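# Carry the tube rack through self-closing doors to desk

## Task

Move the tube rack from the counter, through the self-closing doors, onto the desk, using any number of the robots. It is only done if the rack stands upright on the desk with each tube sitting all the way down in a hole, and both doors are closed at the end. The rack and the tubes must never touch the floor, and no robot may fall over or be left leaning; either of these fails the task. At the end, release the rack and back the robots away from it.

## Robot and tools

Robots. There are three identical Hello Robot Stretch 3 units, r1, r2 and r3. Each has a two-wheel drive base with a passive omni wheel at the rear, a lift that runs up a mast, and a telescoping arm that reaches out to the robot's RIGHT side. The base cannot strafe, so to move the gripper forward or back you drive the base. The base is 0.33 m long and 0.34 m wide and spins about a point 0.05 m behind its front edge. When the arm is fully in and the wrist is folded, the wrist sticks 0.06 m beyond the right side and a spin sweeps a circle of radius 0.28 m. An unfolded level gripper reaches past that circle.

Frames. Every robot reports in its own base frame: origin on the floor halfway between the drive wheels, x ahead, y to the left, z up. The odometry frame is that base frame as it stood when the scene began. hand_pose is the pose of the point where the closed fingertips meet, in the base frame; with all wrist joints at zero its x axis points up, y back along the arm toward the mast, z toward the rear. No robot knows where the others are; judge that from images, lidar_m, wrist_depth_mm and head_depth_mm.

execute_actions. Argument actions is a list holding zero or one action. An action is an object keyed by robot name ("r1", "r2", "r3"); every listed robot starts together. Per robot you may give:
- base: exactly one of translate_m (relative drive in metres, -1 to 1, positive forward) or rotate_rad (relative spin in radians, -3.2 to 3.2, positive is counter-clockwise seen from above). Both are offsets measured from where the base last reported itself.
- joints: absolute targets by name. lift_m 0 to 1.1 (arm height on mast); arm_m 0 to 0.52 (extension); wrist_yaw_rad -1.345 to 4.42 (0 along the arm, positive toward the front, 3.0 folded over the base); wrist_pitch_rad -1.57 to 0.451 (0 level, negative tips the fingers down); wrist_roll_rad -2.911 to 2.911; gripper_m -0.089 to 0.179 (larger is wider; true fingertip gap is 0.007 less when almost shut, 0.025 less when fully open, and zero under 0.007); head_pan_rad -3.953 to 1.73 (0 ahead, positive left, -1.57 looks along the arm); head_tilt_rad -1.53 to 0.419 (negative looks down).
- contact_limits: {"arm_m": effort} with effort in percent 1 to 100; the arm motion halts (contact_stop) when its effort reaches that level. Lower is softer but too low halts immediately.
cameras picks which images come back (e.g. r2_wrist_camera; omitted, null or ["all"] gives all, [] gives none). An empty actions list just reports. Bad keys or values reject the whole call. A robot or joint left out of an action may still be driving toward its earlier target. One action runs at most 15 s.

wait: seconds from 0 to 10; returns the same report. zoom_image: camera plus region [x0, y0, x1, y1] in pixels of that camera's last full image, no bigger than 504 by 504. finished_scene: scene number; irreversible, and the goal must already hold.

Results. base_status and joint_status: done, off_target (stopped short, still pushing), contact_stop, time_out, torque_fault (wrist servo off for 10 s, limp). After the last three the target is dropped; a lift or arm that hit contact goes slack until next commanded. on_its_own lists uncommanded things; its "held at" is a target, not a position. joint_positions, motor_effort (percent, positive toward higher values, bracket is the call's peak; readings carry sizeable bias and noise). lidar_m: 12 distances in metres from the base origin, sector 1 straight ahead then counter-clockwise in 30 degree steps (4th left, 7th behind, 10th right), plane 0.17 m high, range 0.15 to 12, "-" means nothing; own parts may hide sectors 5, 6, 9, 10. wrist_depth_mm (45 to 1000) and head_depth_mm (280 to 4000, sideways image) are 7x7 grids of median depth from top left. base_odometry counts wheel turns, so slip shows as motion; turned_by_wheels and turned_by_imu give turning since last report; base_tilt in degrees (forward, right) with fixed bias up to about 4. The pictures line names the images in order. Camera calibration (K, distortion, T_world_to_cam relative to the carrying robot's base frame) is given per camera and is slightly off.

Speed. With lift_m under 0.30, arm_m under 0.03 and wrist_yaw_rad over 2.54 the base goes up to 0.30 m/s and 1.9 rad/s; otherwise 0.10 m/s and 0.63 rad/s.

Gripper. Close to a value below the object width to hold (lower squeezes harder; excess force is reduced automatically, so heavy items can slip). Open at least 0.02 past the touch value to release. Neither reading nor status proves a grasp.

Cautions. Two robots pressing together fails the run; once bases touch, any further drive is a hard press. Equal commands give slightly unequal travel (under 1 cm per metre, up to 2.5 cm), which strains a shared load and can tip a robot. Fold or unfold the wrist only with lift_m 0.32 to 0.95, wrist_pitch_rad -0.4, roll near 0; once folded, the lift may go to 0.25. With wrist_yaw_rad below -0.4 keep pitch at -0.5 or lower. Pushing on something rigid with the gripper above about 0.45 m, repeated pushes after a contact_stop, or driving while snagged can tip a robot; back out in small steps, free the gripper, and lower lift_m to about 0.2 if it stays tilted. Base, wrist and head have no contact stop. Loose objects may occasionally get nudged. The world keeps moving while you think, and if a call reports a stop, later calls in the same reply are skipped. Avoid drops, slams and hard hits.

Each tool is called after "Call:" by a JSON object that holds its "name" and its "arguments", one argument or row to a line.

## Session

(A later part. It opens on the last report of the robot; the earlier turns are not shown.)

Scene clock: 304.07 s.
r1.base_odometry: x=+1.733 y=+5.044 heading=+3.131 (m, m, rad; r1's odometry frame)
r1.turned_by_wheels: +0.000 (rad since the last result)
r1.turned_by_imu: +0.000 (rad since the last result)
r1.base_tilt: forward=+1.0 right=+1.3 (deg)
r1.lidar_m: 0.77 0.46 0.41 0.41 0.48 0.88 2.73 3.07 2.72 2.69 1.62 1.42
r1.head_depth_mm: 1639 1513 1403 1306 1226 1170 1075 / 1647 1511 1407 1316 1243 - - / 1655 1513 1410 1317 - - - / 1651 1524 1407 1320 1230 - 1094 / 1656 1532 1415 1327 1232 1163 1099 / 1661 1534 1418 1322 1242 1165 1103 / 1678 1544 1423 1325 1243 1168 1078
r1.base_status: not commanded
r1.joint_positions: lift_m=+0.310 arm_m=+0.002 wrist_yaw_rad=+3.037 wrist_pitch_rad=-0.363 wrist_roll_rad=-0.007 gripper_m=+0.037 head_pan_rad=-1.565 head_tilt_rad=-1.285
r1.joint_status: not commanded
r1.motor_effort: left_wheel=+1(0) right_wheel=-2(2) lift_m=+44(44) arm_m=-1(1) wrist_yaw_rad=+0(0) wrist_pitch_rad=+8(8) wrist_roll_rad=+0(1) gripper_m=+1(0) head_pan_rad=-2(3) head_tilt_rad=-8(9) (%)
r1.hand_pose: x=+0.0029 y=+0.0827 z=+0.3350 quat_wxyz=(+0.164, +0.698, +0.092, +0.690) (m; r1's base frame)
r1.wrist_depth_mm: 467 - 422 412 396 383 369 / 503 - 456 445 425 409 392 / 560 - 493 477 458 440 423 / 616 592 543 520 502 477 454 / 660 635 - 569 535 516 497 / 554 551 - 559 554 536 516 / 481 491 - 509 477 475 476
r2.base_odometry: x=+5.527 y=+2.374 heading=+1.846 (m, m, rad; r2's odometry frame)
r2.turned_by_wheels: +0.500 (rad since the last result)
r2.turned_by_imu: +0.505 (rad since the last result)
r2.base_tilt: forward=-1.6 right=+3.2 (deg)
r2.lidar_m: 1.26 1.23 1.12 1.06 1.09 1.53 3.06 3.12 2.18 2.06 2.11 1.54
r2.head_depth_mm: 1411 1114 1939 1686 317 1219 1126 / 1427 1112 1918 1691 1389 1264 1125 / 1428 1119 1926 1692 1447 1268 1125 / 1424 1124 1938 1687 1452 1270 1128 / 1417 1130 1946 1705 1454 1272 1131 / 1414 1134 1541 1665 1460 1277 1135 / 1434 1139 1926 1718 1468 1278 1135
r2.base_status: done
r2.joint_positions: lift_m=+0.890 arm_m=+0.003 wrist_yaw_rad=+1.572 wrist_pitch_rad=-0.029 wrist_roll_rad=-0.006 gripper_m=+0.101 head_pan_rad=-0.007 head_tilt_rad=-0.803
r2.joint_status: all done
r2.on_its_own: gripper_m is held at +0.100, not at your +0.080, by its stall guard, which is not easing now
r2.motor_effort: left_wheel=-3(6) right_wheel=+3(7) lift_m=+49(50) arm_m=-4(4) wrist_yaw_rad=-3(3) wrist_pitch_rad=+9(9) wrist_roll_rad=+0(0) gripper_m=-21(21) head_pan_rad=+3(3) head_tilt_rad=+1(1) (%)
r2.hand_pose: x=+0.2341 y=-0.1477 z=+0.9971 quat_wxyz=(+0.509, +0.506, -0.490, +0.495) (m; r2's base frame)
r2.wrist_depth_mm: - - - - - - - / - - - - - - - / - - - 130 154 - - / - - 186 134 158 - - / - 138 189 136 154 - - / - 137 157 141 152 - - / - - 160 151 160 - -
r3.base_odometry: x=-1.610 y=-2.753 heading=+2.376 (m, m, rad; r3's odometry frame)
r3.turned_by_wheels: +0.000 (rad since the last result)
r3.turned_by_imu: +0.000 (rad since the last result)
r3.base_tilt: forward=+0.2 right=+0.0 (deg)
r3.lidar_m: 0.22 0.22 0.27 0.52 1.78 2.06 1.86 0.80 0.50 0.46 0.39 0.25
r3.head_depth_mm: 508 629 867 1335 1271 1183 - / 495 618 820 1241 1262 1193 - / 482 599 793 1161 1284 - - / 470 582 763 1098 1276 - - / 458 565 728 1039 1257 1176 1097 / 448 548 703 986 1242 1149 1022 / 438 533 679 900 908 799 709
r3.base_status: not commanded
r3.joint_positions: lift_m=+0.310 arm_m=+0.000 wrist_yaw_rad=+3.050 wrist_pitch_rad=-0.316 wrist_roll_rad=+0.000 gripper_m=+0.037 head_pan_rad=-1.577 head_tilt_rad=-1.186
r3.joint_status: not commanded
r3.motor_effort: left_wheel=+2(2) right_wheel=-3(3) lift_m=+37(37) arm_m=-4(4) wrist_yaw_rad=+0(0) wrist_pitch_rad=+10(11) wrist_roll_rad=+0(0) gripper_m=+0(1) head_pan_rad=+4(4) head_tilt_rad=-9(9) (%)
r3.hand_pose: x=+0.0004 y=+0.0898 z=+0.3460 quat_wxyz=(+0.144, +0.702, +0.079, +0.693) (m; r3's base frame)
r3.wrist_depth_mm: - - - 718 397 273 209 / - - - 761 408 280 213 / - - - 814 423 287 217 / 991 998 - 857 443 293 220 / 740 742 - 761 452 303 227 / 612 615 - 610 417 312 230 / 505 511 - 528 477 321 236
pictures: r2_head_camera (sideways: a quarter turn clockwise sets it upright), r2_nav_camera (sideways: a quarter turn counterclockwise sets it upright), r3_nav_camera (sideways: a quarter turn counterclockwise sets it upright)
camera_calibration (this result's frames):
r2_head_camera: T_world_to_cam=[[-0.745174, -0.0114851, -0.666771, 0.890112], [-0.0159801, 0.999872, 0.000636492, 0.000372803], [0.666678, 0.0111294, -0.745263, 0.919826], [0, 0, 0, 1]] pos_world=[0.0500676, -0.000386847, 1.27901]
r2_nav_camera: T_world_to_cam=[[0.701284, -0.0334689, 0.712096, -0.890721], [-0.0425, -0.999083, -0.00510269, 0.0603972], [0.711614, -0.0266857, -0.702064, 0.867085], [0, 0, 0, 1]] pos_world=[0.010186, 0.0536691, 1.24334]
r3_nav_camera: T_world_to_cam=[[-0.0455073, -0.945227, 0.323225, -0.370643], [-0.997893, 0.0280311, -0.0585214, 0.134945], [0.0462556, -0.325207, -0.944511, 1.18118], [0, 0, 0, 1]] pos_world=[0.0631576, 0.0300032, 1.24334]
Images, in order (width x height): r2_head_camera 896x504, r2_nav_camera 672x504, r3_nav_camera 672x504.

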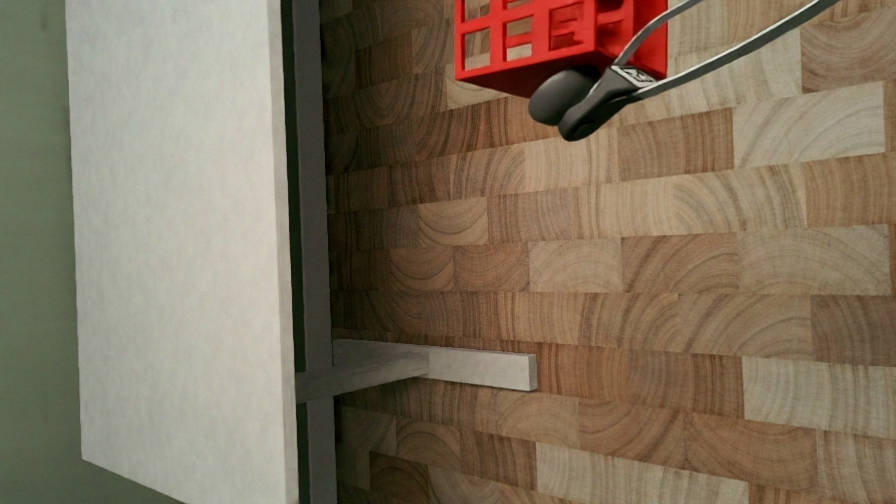

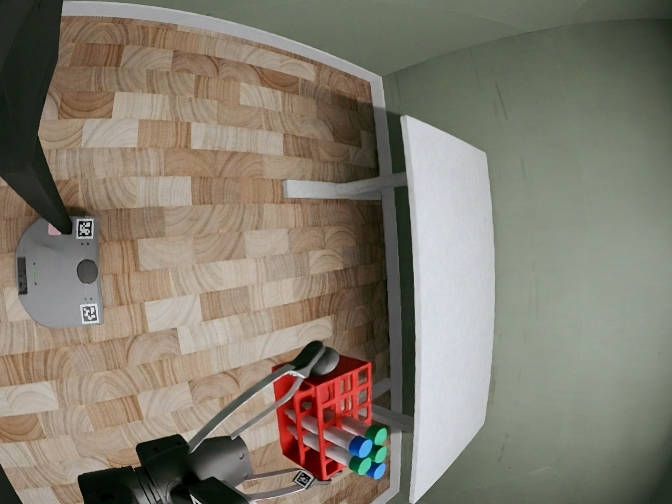

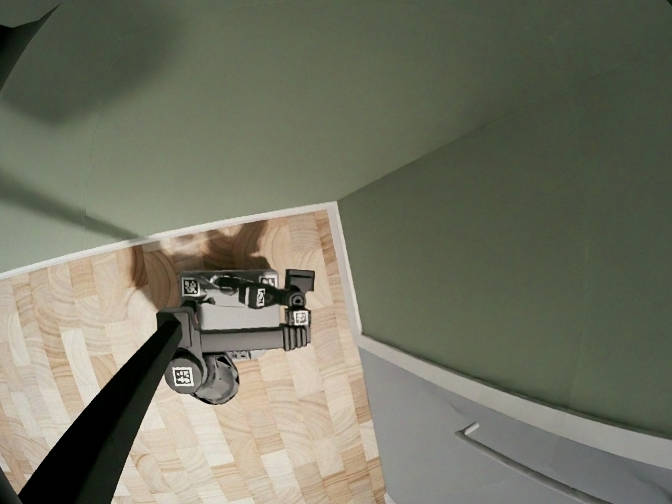

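Call:
{"name": "execute_actions", "arguments": {
  "actions": [
    {"r2":{"base":{"translate_m":0.76},"joints":{"lift_m":0.78,"head_pan_rad":-0.5,"head_tilt_rad":-1.1}}}
  ],
  "cameras": []
}}

Call:
{"name": "execute_actions", "arguments": {
  "actions": [
    {"r2":{"joints":{"lift_m":0.725}}}
  ],
  "cameras": ["r2_head_camera","r2_wrist_camera"]
}}

Scene clock: 314.00 s.
r1.base_odometry: x=+1.733 y=+5.044 heading=+3.131 (m, m, rad; r1's odometry frame)
r1.turned_by_wheels: +0.000 (rad since the last result)
r1.turned_by_imu: -0.002 (rad since the last result)
r1.base_tilt: forward=+0.9 right=+1.4 (deg)
r1.lidar_m: 0.77 0.46 0.41 0.41 0.48 0.87 2.73 3.10 2.72 2.69 1.61 1.42
r1.head_depth_mm: 1641 1513 1402 1315 1229 1171 1079 / 1643 1516 1405 1310 1241 - - / 1643 1523 1414 1324 - - - / 1651 1526 1418 1312 1229 - 1093 / 1665 1526 1415 1324 1239 1164 1100 / 1666 1521 1423 1323 1245 1163 1102 / 1672 1540 1430 1327 1244 1167 1071
r1.base_status: not commanded
r1.joint_positions: lift_m=+0.310 arm_m=+0.002 wrist_yaw_rad=+3.037 wrist_pitch_rad=-0.363 wrist_roll_rad=-0.007 gripper_m=+0.037 head_pan_rad=-1.565 head_tilt_rad=-1.285
r1.joint_status: not commanded
r1.motor_effort: left_wheel=+0(0) right_wheel=-2(2) lift_m=+44(44) arm_m=-1(1) wrist_yaw_rad=+1(1) wrist_pitch_rad=+8(8) wrist_roll_rad=+0(1) gripper_m=+0(0) head_pan_rad=-3(1) head_tilt_rad=-9(9) (%)
r1.hand_pose: x=+0.0029 y=+0.0827 z=+0.3350 quat_wxyz=(+0.164, +0.698, +0.092, +0.690) (m; r1's base frame)
r1.wrist_depth_mm: 469 - 417 413 394 382 369 / 506 - 459 443 421 410 391 / 549 - 484 479 459 439 422 / 616 598 544 524 497 485 456 / 662 642 - 563 527 520 496 / 557 559 - 557 561 543 522 / 484 492 - 509 475 479 481
r2.base_odometry: x=+5.320 y=+3.105 heading=+1.846 (m, m, rad; r2's odometry frame)
r2.turned_by_wheels: +0.000 (rad since the last result)
r2.turned_by_imu: +0.003 (rad since the last result)
r2.base_tilt: forward=-1.6 right=+3.3 (deg)
r2.lidar_m: 0.90 0.54 1.17 1.11 1.13 1.49 3.56 3.05 2.14 2.02 1.00 0.95
r2.head_depth_mm: 815 730 658 599 - 1152 1094 / 820 733 432 591 - 1179 - / 825 735 395 483 567 1198 - / 826 739 667 452 556 1182 - / 833 742 669 601 558 1155 1107 / 836 746 672 610 560 528 1104 / 824 746 672 613 562 519 1099
r2.base_status: done
r2.joint_positions: lift_m=+0.780 arm_m=+0.003 wrist_yaw_rad=+1.572 wrist_pitch_rad=-0.029 wrist_roll_rad=-0.006 gripper_m=+0.101 head_pan_rad=-0.493 head_tilt_rad=-1.086
r2.joint_status: all done
r2.on_its_own: gripper_m is held at +0.100, not at your +0.080, by its stall guard, which is not easing now
r2.motor_effort: left_wheel=-3(4) right_wheel=+3(8) lift_m=+40(41) arm_m=-4(4) wrist_yaw_rad=-3(3) wrist_pitch_rad=+9(9) wrist_roll_rad=+0(0) gripper_m=-21(21) head_pan_rad=-2(24) head_tilt_rad=-7(29) (%)
r2.hand_pose: x=+0.2341 y=-0.1477 z=+0.8873 quat_wxyz=(+0.509, +0.506, -0.490, +0.495) (m; r2's base frame)
r2.wrist_depth_mm: 740 763 788 801 822 807 840 / 784 783 803 820 844 856 843 / 800 814 833 129 153 898 928 / 816 831 185 132 158 929 933 / 533 138 189 135 154 655 675 / 413 138 157 140 152 453 464 / 307 302 160 150 160 346 359
r3.base_odometry: x=-1.610 y=-2.753 heading=+2.376 (m, m, rad; r3's odometry frame)
r3.turned_by_wheels: +0.000 (rad since the last result)
r3.turned_by_imu: +0.003 (rad since the last result)
r3.base_tilt: forward=+0.1 right=+0.1 (deg)
r3.lidar_m: 0.22 0.22 0.27 0.52 1.78 2.06 1.86 0.80 0.50 0.46 0.39 0.25
r3.head_depth_mm: 507 630 866 1328 1275 1182 - / 495 620 819 1248 1265 1196 - / 481 600 793 1161 1284 - - / 470 582 759 1097 1280 - - / 459 565 732 1039 1262 1178 1100 / 448 549 704 984 1241 1146 1023 / 438 531 679 900 914 797 712
r3.base_status: not commanded
r3.joint_positions: lift_m=+0.310 arm_m=+0.000 wrist_yaw_rad=+3.050 wrist_pitch_rad=-0.316 wrist_roll_rad=+0.000 gripper_m=+0.037 head_pan_rad=-1.577 head_tilt_rad=-1.186
r3.joint_status: not commanded
r3.motor_effort: left_wheel=+2(1) right_wheel=-3(3) lift_m=+37(37) arm_m=-4(4) wrist_yaw_rad=+0(0) wrist_pitch_rad=+10(10) wrist_roll_rad=+0(0) gripper_m=+0(0) head_pan_rad=+4(3) head_tilt_rad=-9(9) (%)
r3.hand_pose: x=+0.0004 y=+0.0898 z=+0.3460 quat_wxyz=(+0.144, +0.702, +0.079, +0.693) (m; r3's base frame)
r3.wrist_depth_mm: - - - 711 397 274 209 / - - - 766 406 279 213 / - - - 810 423 289 218 / - - 988 869 443 294 221 / 754 753 - 766 455 303 225 / 606 608 - 604 416 312 231 / 509 508 - 532 480 318 235
pictures: none
No camera images: the call's "cameras" was empty. Leave "cameras" out to get every camera's image.

Scene clock: 315.33 s.
r1.base_odometry: x=+1.733 y=+5.044 heading=+3.131 (m, m, rad; r1's odometry frame)
r1.turned_by_wheels: +0.000 (rad since the last result)
r1.turned_by_imu: +0.000 (rad since the last result)
r1.base_tilt: forward=+1.0 right=+1.3 (deg)
r1.lidar_m: 0.76 0.46 0.41 0.41 0.48 0.88 2.73 3.07 2.72 2.70 1.62 1.42
r1.head_depth_mm: 1645 1509 1403 1309 1223 1173 1073 / 1644 1514 1408 1314 1236 - - / 1647 1527 1414 1312 - - - / 1655 1528 1412 1320 1229 - 1097 / 1661 1524 1416 1318 1239 1162 1093 / 1663 1534 1425 1327 1241 1168 1098 / 1668 1536 1430 1327 1247 1171 1077
r1.base_status: not commanded
r1.joint_positions: lift_m=+0.310 arm_m=+0.002 wrist_yaw_rad=+3.037 wrist_pitch_rad=-0.363 wrist_roll_rad=-0.007 gripper_m=+0.037 head_pan_rad=-1.565 head_tilt_rad=-1.285
r1.joint_status: not commanded
r1.motor_effort: left_wheel=+0(0) right_wheel=-2(2) lift_m=+44(44) arm_m=-1(1) wrist_yaw_rad=+0(0) wrist_pitch_rad=+8(8) wrist_roll_rad=+1(0) gripper_m=+0(0) head_pan_rad=-2(3) head_tilt_rad=-9(9) (%)
r1.hand_pose: x=+0.0029 y=+0.0827 z=+0.3350 quat_wxyz=(+0.164, +0.698, +0.092, +0.690) (m; r1's base frame)
r1.wrist_depth_mm: 471 - 420 412 397 381 366 / 509 - 458 444 424 409 392 / 557 - 493 478 459 442 425 / 624 596 532 527 499 479 457 / 663 637 - 562 533 519 498 / 561 558 - 554 560 545 522 / 477 493 - 504 479 482 483
r2.base_odometry: x=+5.320 y=+3.105 heading=+1.846 (m, m, rad; r2's odometry frame)
r2.turned_by_wheels: +0.000 (rad since the last result)
r2.turned_by_imu: +0.000 (rad since the last result)
r2.base_tilt: forward=-1.6 right=+3.3 (deg)
r2.lidar_m: 0.90 0.54 1.17 1.11 1.13 1.49 3.57 3.05 2.14 2.02 1.01 0.95
r2.head_depth_mm: 816 730 659 604 1304 1159 1094 / 821 732 662 582 - 1181 - / 823 736 664 491 568 1197 - / 830 738 667 488 556 1183 - / 834 740 668 609 557 1150 1106 / 835 746 670 610 560 528 1106 / 825 748 673 612 562 519 1103
r2.base_status: not commanded
r2.joint_positions: lift_m=+0.725 arm_m=+0.003 wrist_yaw_rad=+1.572 wrist_pitch_rad=-0.029 wrist_roll_rad=-0.006 gripper_m=+0.101 head_pan_rad=-0.493 head_tilt_rad=-1.086
r2.joint_status: all done
r2.on_its_own: gripper_m is held at +0.100, not at your +0.080, by its stall guard, which is not easing now
r2.motor_effort: left_wheel=-3(3) right_wheel=+3(3) lift_m=+39(42) arm_m=-4(4) wrist_yaw_rad=-3(3) wrist_pitch_rad=+9(9) wrist_roll_rad=+0(0) gripper_m=-20(21) head_pan_rad=-3(2) head_tilt_rad=-7(7) (%)
r2.hand_pose: x=+0.2341 y=-0.1477 z=+0.8323 quat_wxyz=(+0.509, +0.506, -0.490, +0.495) (m; r2's base frame)
r2.wrist_depth_mm: 762 762 769 781 816 821 829 / 771 797 816 824 822 854 890 / 785 791 830 130 153 875 942 / 639 665 185 133 159 874 942 / 410 137 189 136 154 500 510 / 312 138 156 140 152 350 348 / 233 229 160 151 160 259 269
r3.base_odometry: x=-1.610 y=-2.753 heading=+2.376 (m, m, rad; r3's odometry frame)
r3.turned_by_wheels: +0.000 (rad since the last result)
r3.turned_by_imu: +0.000 (rad since the last result)
r3.base_tilt: forward=+0.1 right=+0.0 (deg)
r3.lidar_m: 0.22 0.22 0.27 0.53 1.77 2.06 1.86 0.80 0.50 0.45 0.39 0.25
r3.head_depth_mm: 507 629 865 1329 1278 1180 - / 494 620 820 1241 1268 1187 - / 483 600 792 1162 1282 - - / 470 581 759 1100 1273 - - / 459 564 733 1036 1258 1174 1095 / 448 548 706 985 1240 1148 1019 / 437 533 679 896 909 797 709
r3.base_status: not commanded
r3.joint_positions: lift_m=+0.310 arm_m=+0.000 wrist_yaw_rad=+3.050 wrist_pitch_rad=-0.316 wrist_roll_rad=+0.000 gripper_m=+0.037 head_pan_rad=-1.577 head_tilt_rad=-1.186
r3.joint_status: not commanded
r3.motor_effort: left_wheel=+2(1) right_wheel=-3(4) lift_m=+36(36) arm_m=-4(4) wrist_yaw_rad=+0(0) wrist_pitch_rad=+10(10) wrist_roll_rad=+0(0) gripper_m=+0(0) head_pan_rad=+4(5) head_tilt_rad=-9(9) (%)
r3.hand_pose: x=+0.0004 y=+0.0898 z=+0.3460 quat_wxyz=(+0.144, +0.702, +0.079, +0.693) (m; r3's base frame)
r3.wrist_depth_mm: - - - 725 394 274 210 / - - - 749 405 282 214 / - - - 820 426 286 217 / 982 993 - 832 441 298 221 / 765 760 - 764 454 305 225 / 609 607 - 617 413 311 230 / 505 510 - 531 483 317 234
pictures: r2_head_camera (sideways: a quarter turn clockwise sets it upright), r2_wrist_camera
camera_calibration (this result's frames):
r2_head_camera: T_world_to_cam=[[-0.802104, 0.412152, -0.432156, 0.584814], [0.45405, 0.890949, 0.00696856, -0.0107366], [0.387901, -0.190631, -0.901772, 1.12498], [0, 0, 0, 1]] pos_world=[0.0375764, -0.0170111, 1.26728]
r2_wrist_camera: T_world_to_cam=[[-0.0287258, -0.998029, 0.0557914, -0.193716], [-0.218606, -0.0481909, -0.974622, 0.882482], [0.97539, -0.0401932, -0.216791, 0.110551], [0, 0, 0, 1]] pos_world=[0.0795211, -0.146363, 0.894861]
Images, in order (width x height): r2_head_camera 896x504, r2_wrist_camera 644x364.

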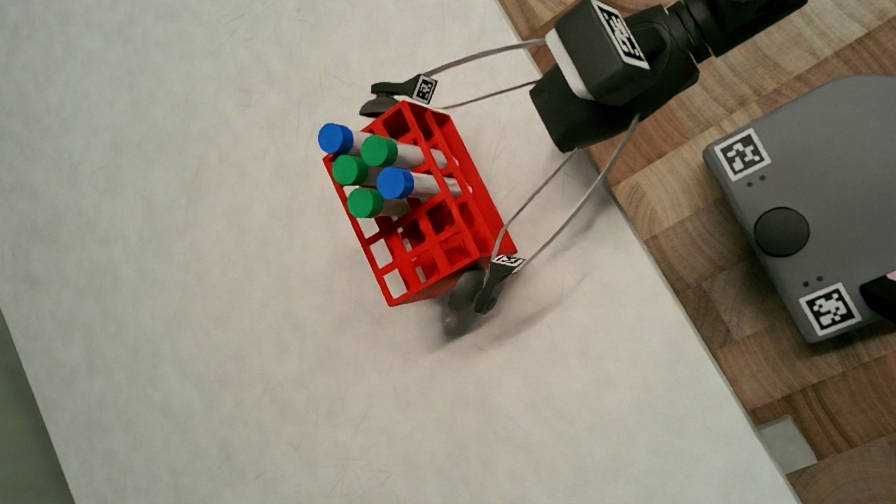

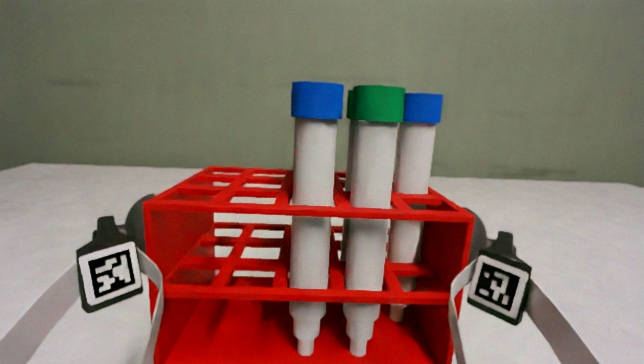

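Call:
{"name": "execute_actions", "arguments": {
  "actions": [
    {"r2":{"joints":{"lift_m":0.668}}}
  ],
  "cameras": ["r2_wrist_camera"]
}}

Call:
{"name": "execute_actions", "arguments": {
  "actions": [
    {"r2":{"joints":{"gripper_m":0.179}}}
  ],
  "cameras": []
}}

Call:
{"name": "execute_actions", "arguments": {
  "actions": [
    {"r2":{"base":{"translate_m":-0.3}}}
  ],
  "cameras": ["r2_wrist_camera","r2_head_camera"]
}}

Scene clock: 317.37 s.
r1.base_odometry: x=+1.733 y=+5.044 heading=+3.131 (m, m, rad; r1's odometry frame)
r1.turned_by_wheels: +0.000 (rad since the last result)
r1.turned_by_imu: +0.000 (rad since the last result)
r1.base_tilt: forward=+1.0 right=+1.4 (deg)
r1.lidar_m: 0.77 0.46 0.41 0.41 0.48 0.87 2.73 3.06 2.73 2.69 1.62 1.43
r1.head_depth_mm: 1647 1509 1407 1310 1225 1169 1073 / 1647 1526 1408 1314 1244 - - / 1657 1525 1409 1318 - - - / 1660 1524 1413 1315 1232 - 1095 / 1658 1533 1413 1330 1239 1163 1101 / 1656 1534 1416 1331 1239 1165 1102 / 1664 1534 1425 1330 1246 1170 1077
r1.base_status: not commanded
r1.joint_positions: lift_m=+0.310 arm_m=+0.002 wrist_yaw_rad=+3.037 wrist_pitch_rad=-0.363 wrist_roll_rad=-0.007 gripper_m=+0.037 head_pan_rad=-1.565 head_tilt_rad=-1.285
r1.joint_status: not commanded
r1.motor_effort: left_wheel=+0(1) right_wheel=-2(2) lift_m=+44(44) arm_m=-1(1) wrist_yaw_rad=+0(0) wrist_pitch_rad=+8(8) wrist_roll_rad=+0(0) gripper_m=+0(1) head_pan_rad=-3(2) head_tilt_rad=-9(9) (%)
r1.hand_pose: x=+0.0029 y=+0.0827 z=+0.3350 quat_wxyz=(+0.164, +0.698, +0.092, +0.690) (m; r1's base frame)
r1.wrist_depth_mm: 469 - 422 410 395 383 367 / 505 - 454 443 424 409 391 / 558 - 486 477 457 442 419 / 626 589 543 522 496 475 456 / 659 636 - 562 534 521 496 / 556 556 - 549 556 543 528 / 479 487 - 505 483 474 485
r2.base_odometry: x=+5.320 y=+3.105 heading=+1.846 (m, m, rad; r2's odometry frame)
r2.turned_by_wheels: +0.000 (rad since the last result)
r2.turned_by_imu: +0.000 (rad since the last result)
r2.base_tilt: forward=-1.6 right=+3.2 (deg)
r2.lidar_m: 0.90 0.54 1.18 1.11 1.13 1.49 3.56 3.04 2.14 2.02 1.00 0.95
r2.head_depth_mm: 815 729 658 601 1270 - 1086 / 822 733 660 587 569 1160 - / 826 735 664 509 567 1201 - / 827 740 667 558 554 1182 - / 831 741 668 608 558 1153 1107 / 834 743 673 611 560 527 1114 / 825 749 674 612 561 518 1105
r2.base_status: not commanded
r2.joint_positions: lift_m=+0.668 arm_m=+0.003 wrist_yaw_rad=+1.572 wrist_pitch_rad=-0.029 wrist_roll_rad=-0.006 gripper_m=+0.101 head_pan_rad=-0.493 head_tilt_rad=-1.086
r2.joint_status: all done
r2.on_its_own: gripper_m is held at +0.100, not at your +0.080, by its stall guard, which is not easing now
r2.motor_effort: left_wheel=-3(3) right_wheel=+3(3) lift_m=+40(40) arm_m=-4(4) wrist_yaw_rad=-3(3) wrist_pitch_rad=+9(9) wrist_roll_rad=+0(0) gripper_m=-21(21) head_pan_rad=-3(2) head_tilt_rad=-7(6) (%)
r2.hand_pose: x=+0.2341 y=-0.1477 z=+0.7753 quat_wxyz=(+0.509, +0.506, -0.490, +0.495) (m; r2's base frame)
r2.wrist_depth_mm: 757 774 769 788 796 841 845 / 771 794 797 793 830 867 876 / 772 818 835 128 152 885 912 / 427 452 188 132 157 576 615 / 274 137 189 136 153 331 342 / 210 138 155 140 152 231 235 / 158 155 159 150 159 174 181
r3.base_odometry: x=-1.610 y=-2.753 heading=+2.376 (m, m, rad; r3's odometry frame)
r3.turned_by_wheels: +0.000 (rad since the last result)
r3.turned_by_imu: +0.001 (rad since the last result)
r3.base_tilt: forward=+0.1 right=+0.0 (deg)
r3.lidar_m: 0.22 0.22 0.27 0.53 1.77 2.06 1.86 0.80 0.50 0.45 0.39 0.25
r3.head_depth_mm: 508 628 864 1335 1273 1180 - / 495 621 819 1238 1266 1196 - / 482 600 793 1171 1276 - - / 470 581 760 1098 1281 - - / 459 564 731 1032 1264 1172 1100 / 448 549 705 986 1242 1154 1019 / 438 532 680 895 912 798 710
r3.base_status: not commanded
r3.joint_positions: lift_m=+0.310 arm_m=+0.000 wrist_yaw_rad=+3.050 wrist_pitch_rad=-0.316 wrist_roll_rad=+0.000 gripper_m=+0.037 head_pan_rad=-1.577 head_tilt_rad=-1.186
r3.joint_status: not commanded
r3.motor_effort: left_wheel=+2(2) right_wheel=-4(4) lift_m=+38(37) arm_m=-4(5) wrist_yaw_rad=+0(0) wrist_pitch_rad=+10(10) wrist_roll_rad=+0(0) gripper_m=+0(0) head_pan_rad=+3(4) head_tilt_rad=-9(9) (%)
r3.hand_pose: x=+0.0004 y=+0.0898 z=+0.3460 quat_wxyz=(+0.144, +0.702, +0.079, +0.693) (m; r3's base frame)
r3.wrist_depth_mm: - - - 708 393 272 208 / - - - 768 409 279 213 / - - - 803 421 287 217 / 1000 978 - 848 446 293 222 / 739 766 - 746 453 305 226 / 607 604 - 613 413 310 232 / 504 506 - 532 481 320 236
pictures: r2_wrist_camera
camera_calibration (this result's frames):
r2_wrist_camera: T_world_to_cam=[[-0.0287254, -0.998029, 0.0557942, -0.190538], [-0.218666, -0.0481912, -0.974609, 0.826925], [0.975377, -0.0401963, -0.216851, 0.0982435], [0, 0, 0, 1]] pos_world=[0.079523, -0.146363, 0.837863]
Images, in order (width x height): r2_wrist_camera 644x364.

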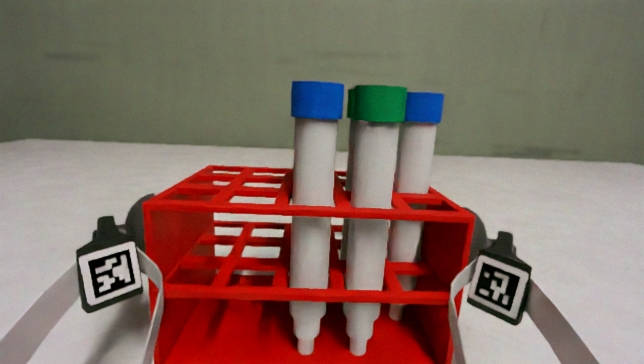

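Scene clock: 318.63 s.
r1.base_odometry: x=+1.733 y=+5.044 heading=+3.131 (m, m, rad; r1's odometry frame)
r1.turned_by_wheels: +0.000 (rad since the last result)
r1.turned_by_imu: +0.000 (rad since the last result)
r1.base_tilt: forward=+1.0 right=+1.4 (deg)
r1.lidar_m: 0.77 0.46 0.41 0.41 0.48 0.88 2.73 3.09 2.73 2.69 1.62 1.42
r1.head_depth_mm: 1637 1506 1399 1301 1228 1174 1077 / 1649 1516 1407 1315 1242 - - / 1642 1516 1419 1312 - - - / 1651 1525 1413 1320 1230 - 1097 / 1658 1527 1423 1324 1241 1162 1093 / 1673 1536 1428 1334 1242 1167 1097 / 1672 1540 1421 1323 1247 1167 1070
r1.base_status: not commanded
r1.joint_positions: lift_m=+0.310 arm_m=+0.002 wrist_yaw_rad=+3.037 wrist_pitch_rad=-0.363 wrist_roll_rad=-0.007 gripper_m=+0.037 head_pan_rad=-1.565 head_tilt_rad=-1.285
r1.joint_status: not commanded
r1.motor_effort: left_wheel=+1(1) right_wheel=-2(2) lift_m=+44(44) arm_m=-1(1) wrist_yaw_rad=+1(1) wrist_pitch_rad=+8(8) wrist_roll_rad=+0(0) gripper_m=+0(0) head_pan_rad=-2(2) head_tilt_rad=-9(8) (%)
r1.hand_pose: x=+0.0029 y=+0.0827 z=+0.3350 quat_wxyz=(+0.164, +0.698, +0.092, +0.690) (m; r1's base frame)
r1.wrist_depth_mm: 474 - 425 413 398 381 368 / 510 - 455 444 425 407 396 / 556 - 492 483 463 443 421 / 621 597 533 525 506 480 454 / 659 636 - 564 543 517 496 / 550 559 - 560 557 543 520 / 480 487 - 507 478 474 477
r2.base_odometry: x=+5.320 y=+3.105 heading=+1.846 (m, m, rad; r2's odometry frame)
r2.turned_by_wheels: +0.000 (rad since the last result)
r2.turned_by_imu: +0.000 (rad since the last result)
r2.base_tilt: forward=-1.6 right=+3.2 (deg)
r2.lidar_m: 0.90 0.54 1.17 1.11 1.13 1.49 3.58 3.03 2.13 2.02 1.01 0.95
r2.head_depth_mm: 816 729 659 600 1282 - 1081 / 820 732 661 589 573 1166 - / 826 737 664 508 567 1197 - / 828 738 666 556 552 1185 - / 832 742 668 608 557 1155 1107 / 836 745 670 609 559 528 1108 / 825 747 674 613 561 519 1103
r2.base_status: not commanded
r2.joint_positions: lift_m=+0.668 arm_m=+0.003 wrist_yaw_rad=+1.572 wrist_pitch_rad=-0.023 wrist_roll_rad=-0.006 gripper_m=+0.179 head_pan_rad=-0.493 head_tilt_rad=-1.086
r2.joint_status: all done
r2.motor_effort: left_wheel=-3(3) right_wheel=+3(3) lift_m=+39(39) arm_m=-4(4) wrist_yaw_rad=-2(3) wrist_pitch_rad=+8(9) wrist_roll_rad=+0(0) gripper_m=+0(91) head_pan_rad=-2(3) head_tilt_rad=-7(7) (%)
r2.hand_pose: x=+0.2342 y=-0.1479 z=+0.7768 quat_wxyz=(+0.508, +0.504, -0.492, +0.496) (m; r2's base frame)
r2.wrist_depth_mm: 746 743 789 778 799 829 834 / 775 789 801 787 833 888 865 / 812 803 836 126 152 910 935 / 431 459 176 131 157 600 650 / 301 151 183 134 141 340 351 / - 155 158 138 148 218 242 / 161 155 164 152 162 177 180
r3.base_odometry: x=-1.610 y=-2.753 heading=+2.376 (m, m, rad; r3's odometry frame)
r3.turned_by_wheels: +0.000 (rad since the last result)
r3.turned_by_imu: +0.000 (rad since the last result)
r3.base_tilt: forward=+0.1 right=+0.0 (deg)
r3.lidar_m: 0.22 0.22 0.27 0.52 1.78 2.05 1.86 0.80 0.50 0.45 0.39 0.25
r3.head_depth_mm: 508 630 865 1330 1272 1189 - / 495 619 818 1239 1266 1197 - / 482 599 791 1162 1283 - - / 471 581 762 1098 1276 - - / 459 564 734 1040 1265 1170 1098 / 449 548 706 986 1245 1149 1021 / 437 532 678 895 910 799 712
r3.base_status: not commanded
r3.joint_positions: lift_m=+0.310 arm_m=+0.000 wrist_yaw_rad=+3.050 wrist_pitch_rad=-0.316 wrist_roll_rad=+0.000 gripper_m=+0.037 head_pan_rad=-1.577 head_tilt_rad=-1.186
r3.joint_status: not commanded
r3.motor_effort: left_wheel=+1(2) right_wheel=-4(4) lift_m=+37(37) arm_m=-4(4) wrist_yaw_rad=+0(0) wrist_pitch_rad=+11(11) wrist_roll_rad=+0(0) gripper_m=+0(0) head_pan_rad=+4(4) head_tilt_rad=-9(9) (%)
r3.hand_pose: x=+0.0004 y=+0.0898 z=+0.3460 quat_wxyz=(+0.144, +0.702, +0.079, +0.693) (m; r3's base frame)
r3.wrist_depth_mm: - - - 710 400 272 209 / - - - 752 413 279 212 / - - - 806 424 288 217 / 977 - - 874 440 295 222 / 745 763 - 772 457 304 225 / 600 609 - 611 416 311 230 / 522 505 - 532 479 321 234
pictures: none
No camera images: the call's "cameras" was empty. Leave "cameras" out to get every camera's image.

Scene clock: 323.03 s.
r1.base_odometry: x=+1.733 y=+5.044 heading=+3.131 (m, m, rad; r1's odometry frame)
r1.turned_by_wheels: +0.000 (rad since the last result)
r1.turned_by_imu: -0.001 (rad since the last result)
r1.base_tilt: forward=+1.0 right=+1.3 (deg)
r1.lidar_m: 0.77 0.46 0.41 0.41 0.48 0.88 2.73 3.08 2.72 2.69 1.62 1.42
r1.head_depth_mm: 1638 1514 1390 1310 1224 1174 1072 / 1643 1521 1410 1312 1242 - - / 1648 1522 1409 1316 - - - / 1648 1517 1413 1316 1232 - 1094 / 1660 1534 1414 1321 1237 1164 1101 / 1670 1535 1419 1324 1239 1166 1103 / 1683 1539 1421 1329 1245 1170 1075
r1.base_status: not commanded
r1.joint_positions: lift_m=+0.310 arm_m=+0.002 wrist_yaw_rad=+3.037 wrist_pitch_rad=-0.363 wrist_roll_rad=-0.007 gripper_m=+0.037 head_pan_rad=-1.565 head_tilt_rad=-1.285
r1.joint_status: not commanded
r1.motor_effort: left_wheel=+0(1) right_wheel=-2(2) lift_m=+44(44) arm_m=-1(1) wrist_yaw_rad=+0(0) wrist_pitch_rad=+8(8) wrist_roll_rad=+0(0) gripper_m=+0(0) head_pan_rad=-2(2) head_tilt_rad=-8(9) (%)
r1.hand_pose: x=+0.0029 y=+0.0827 z=+0.3350 quat_wxyz=(+0.164, +0.698, +0.092, +0.690) (m; r1's base frame)
r1.wrist_depth_mm: 469 - 415 411 392 381 369 / 505 - 453 442 426 407 393 / 548 - 486 481 459 443 421 / 615 597 543 527 502 481 461 / 652 644 - 567 533 516 499 / 557 551 - 552 562 540 522 / 482 492 - 505 481 481 479
r2.base_odometry: x=+5.402 y=+2.816 heading=+1.845 (m, m, rad; r2's odometry frame)
r2.turned_by_wheels: +0.000 (rad since the last result)
r2.turned_by_imu: -0.002 (rad since the last result)
r2.base_tilt: forward=-1.6 right=+3.2 (deg)
r2.lidar_m: 1.20 0.80 1.15 1.09 1.12 1.45 3.48 3.07 2.15 2.03 1.19 1.22
r2.head_depth_mm: 816 765 1496 1383 1286 - 1086 / 821 742 1522 1371 1306 1163 - / 823 735 1506 1398 1281 1202 - / 828 738 1473 1402 1276 1185 - / 832 648 688 1408 1278 1192 1107 / 836 722 673 1413 1296 1193 1111 / 837 747 673 1375 1297 1195 1114
r2.base_status: done
r2.joint_positions: lift_m=+0.668 arm_m=+0.003 wrist_yaw_rad=+1.572 wrist_pitch_rad=-0.023 wrist_roll_rad=-0.006 gripper_m=+0.179 head_pan_rad=-0.493 head_tilt_rad=-1.087
r2.joint_status: not commanded
r2.motor_effort: left_wheel=-3(7) right_wheel=+3(3) lift_m=+39(40) arm_m=-4(4) wrist_yaw_rad=-3(3) wrist_pitch_rad=+7(7) wrist_roll_rad=+0(0) gripper_m=+1(0) head_pan_rad=-3(3) head_tilt_rad=-7(7) (%)
r2.hand_pose: x=+0.2343 y=-0.1479 z=+0.7769 quat_wxyz=(+0.507, +0.504, -0.492, +0.496) (m; r2's base frame)
r2.wrist_depth_mm: - - - - - - - / - - - - - - - / - - - 460 - - - / 439 465 484 451 561 596 653 / - - - 381 391 395 432 / - - - - - - - / - - - - - - 972
r3.base_odometry: x=-1.610 y=-2.753 heading=+2.376 (m, m, rad; r3's odometry frame)
r3.turned_by_wheels: +0.000 (rad since the last result)
r3.turned_by_imu: +0.001 (rad since the last result)
r3.base_tilt: forward=+0.1 right=+0.1 (deg)
r3.lidar_m: 0.22 0.22 0.27 0.52 1.77 2.06 1.86 0.80 0.50 0.46 0.39 0.25
r3.head_depth_mm: 508 628 864 1320 1267 1182 - / 495 621 820 1242 1264 1203 - / 482 600 794 1164 1273 - - / 470 582 760 1097 1280 - - / 458 563 732 1039 1258 1172 1095 / 448 549 706 989 1248 1150 1022 / 438 533 678 894 909 798 711
r3.base_status: not commanded
r3.joint_positions: lift_m=+0.310 arm_m=+0.000 wrist_yaw_rad=+3.050 wrist_pitch_rad=-0.316 wrist_roll_rad=+0.000 gripper_m=+0.037 head_pan_rad=-1.577 head_tilt_rad=-1.186
r3.joint_status: not commanded
r3.motor_effort: left_wheel=+2(2) right_wheel=-3(4) lift_m=+37(37) arm_m=-5(4) wrist_yaw_rad=+0(0) wrist_pitch_rad=+10(10) wrist_roll_rad=+0(0) gripper_m=+0(0) head_pan_rad=+4(4) head_tilt_rad=-9(9) (%)
r3.hand_pose: x=+0.0004 y=+0.0898 z=+0.3460 quat_wxyz=(+0.144, +0.702, +0.079, +0.693) (m; r3's base frame)
r3.wrist_depth_mm: - - - 703 395 274 209 / - - - 757 407 279 212 / - - - 816 422 288 218 / - - - 847 443 298 221 / 753 760 - 756 452 303 225 / 602 605 - 619 417 312 230 / 511 509 - 523 484 319 237
pictures: r2_head_camera (sideways: a quarter turn clockwise sets it upright), r2_wrist_camera
camera_calibration (this result's frames):
r2_head_camera: T_world_to_cam=[[-0.802162, 0.412234, -0.431971, 0.584574], [0.454095, 0.890926, 0.00697301, -0.0107427], [0.387729, -0.190563, -0.90186, 1.12509], [0, 0, 0, 1]] pos_world=[0.0375693, -0.0170093, 1.26727]
r2_wrist_camera: T_world_to_cam=[[-0.0296652, -0.998012, 0.0556003, -0.190399], [-0.212507, -0.0480561, -0.975977, 0.82818], [0.976709, -0.0407681, -0.210659, 0.0931913], [0, 0, 0, 1]] pos_world=[0.0793252, -0.146423, 0.838503]
Images, in order (width x height): r2_head_camera 896x504, r2_wrist_camera 644x364.

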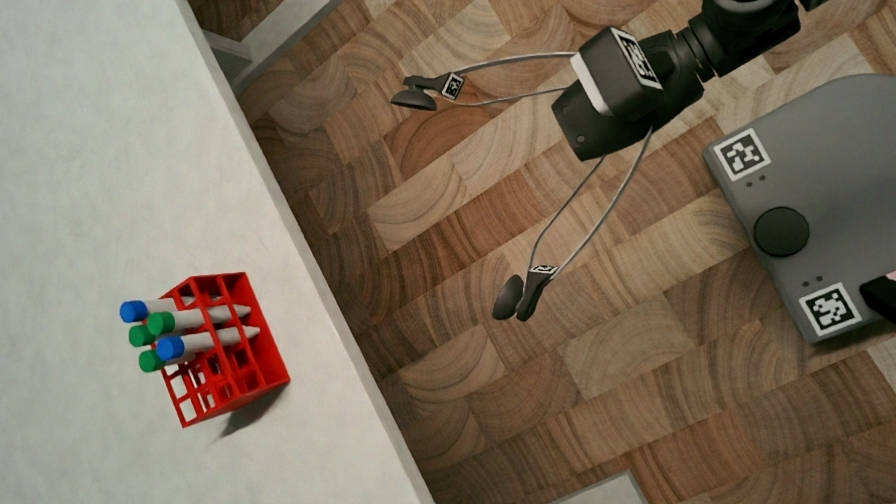

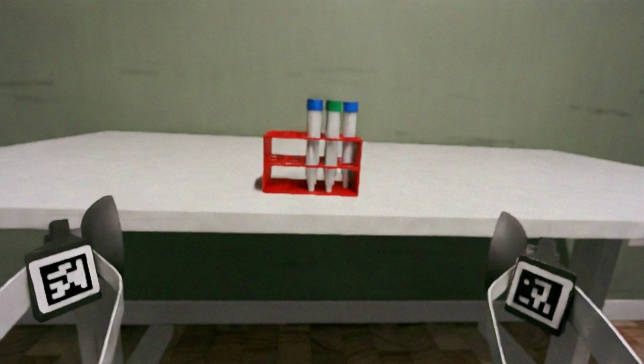

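Call:
{"name": "finished_scene", "arguments": {
  "scene": 1
}}

The scene is finished: the task was done.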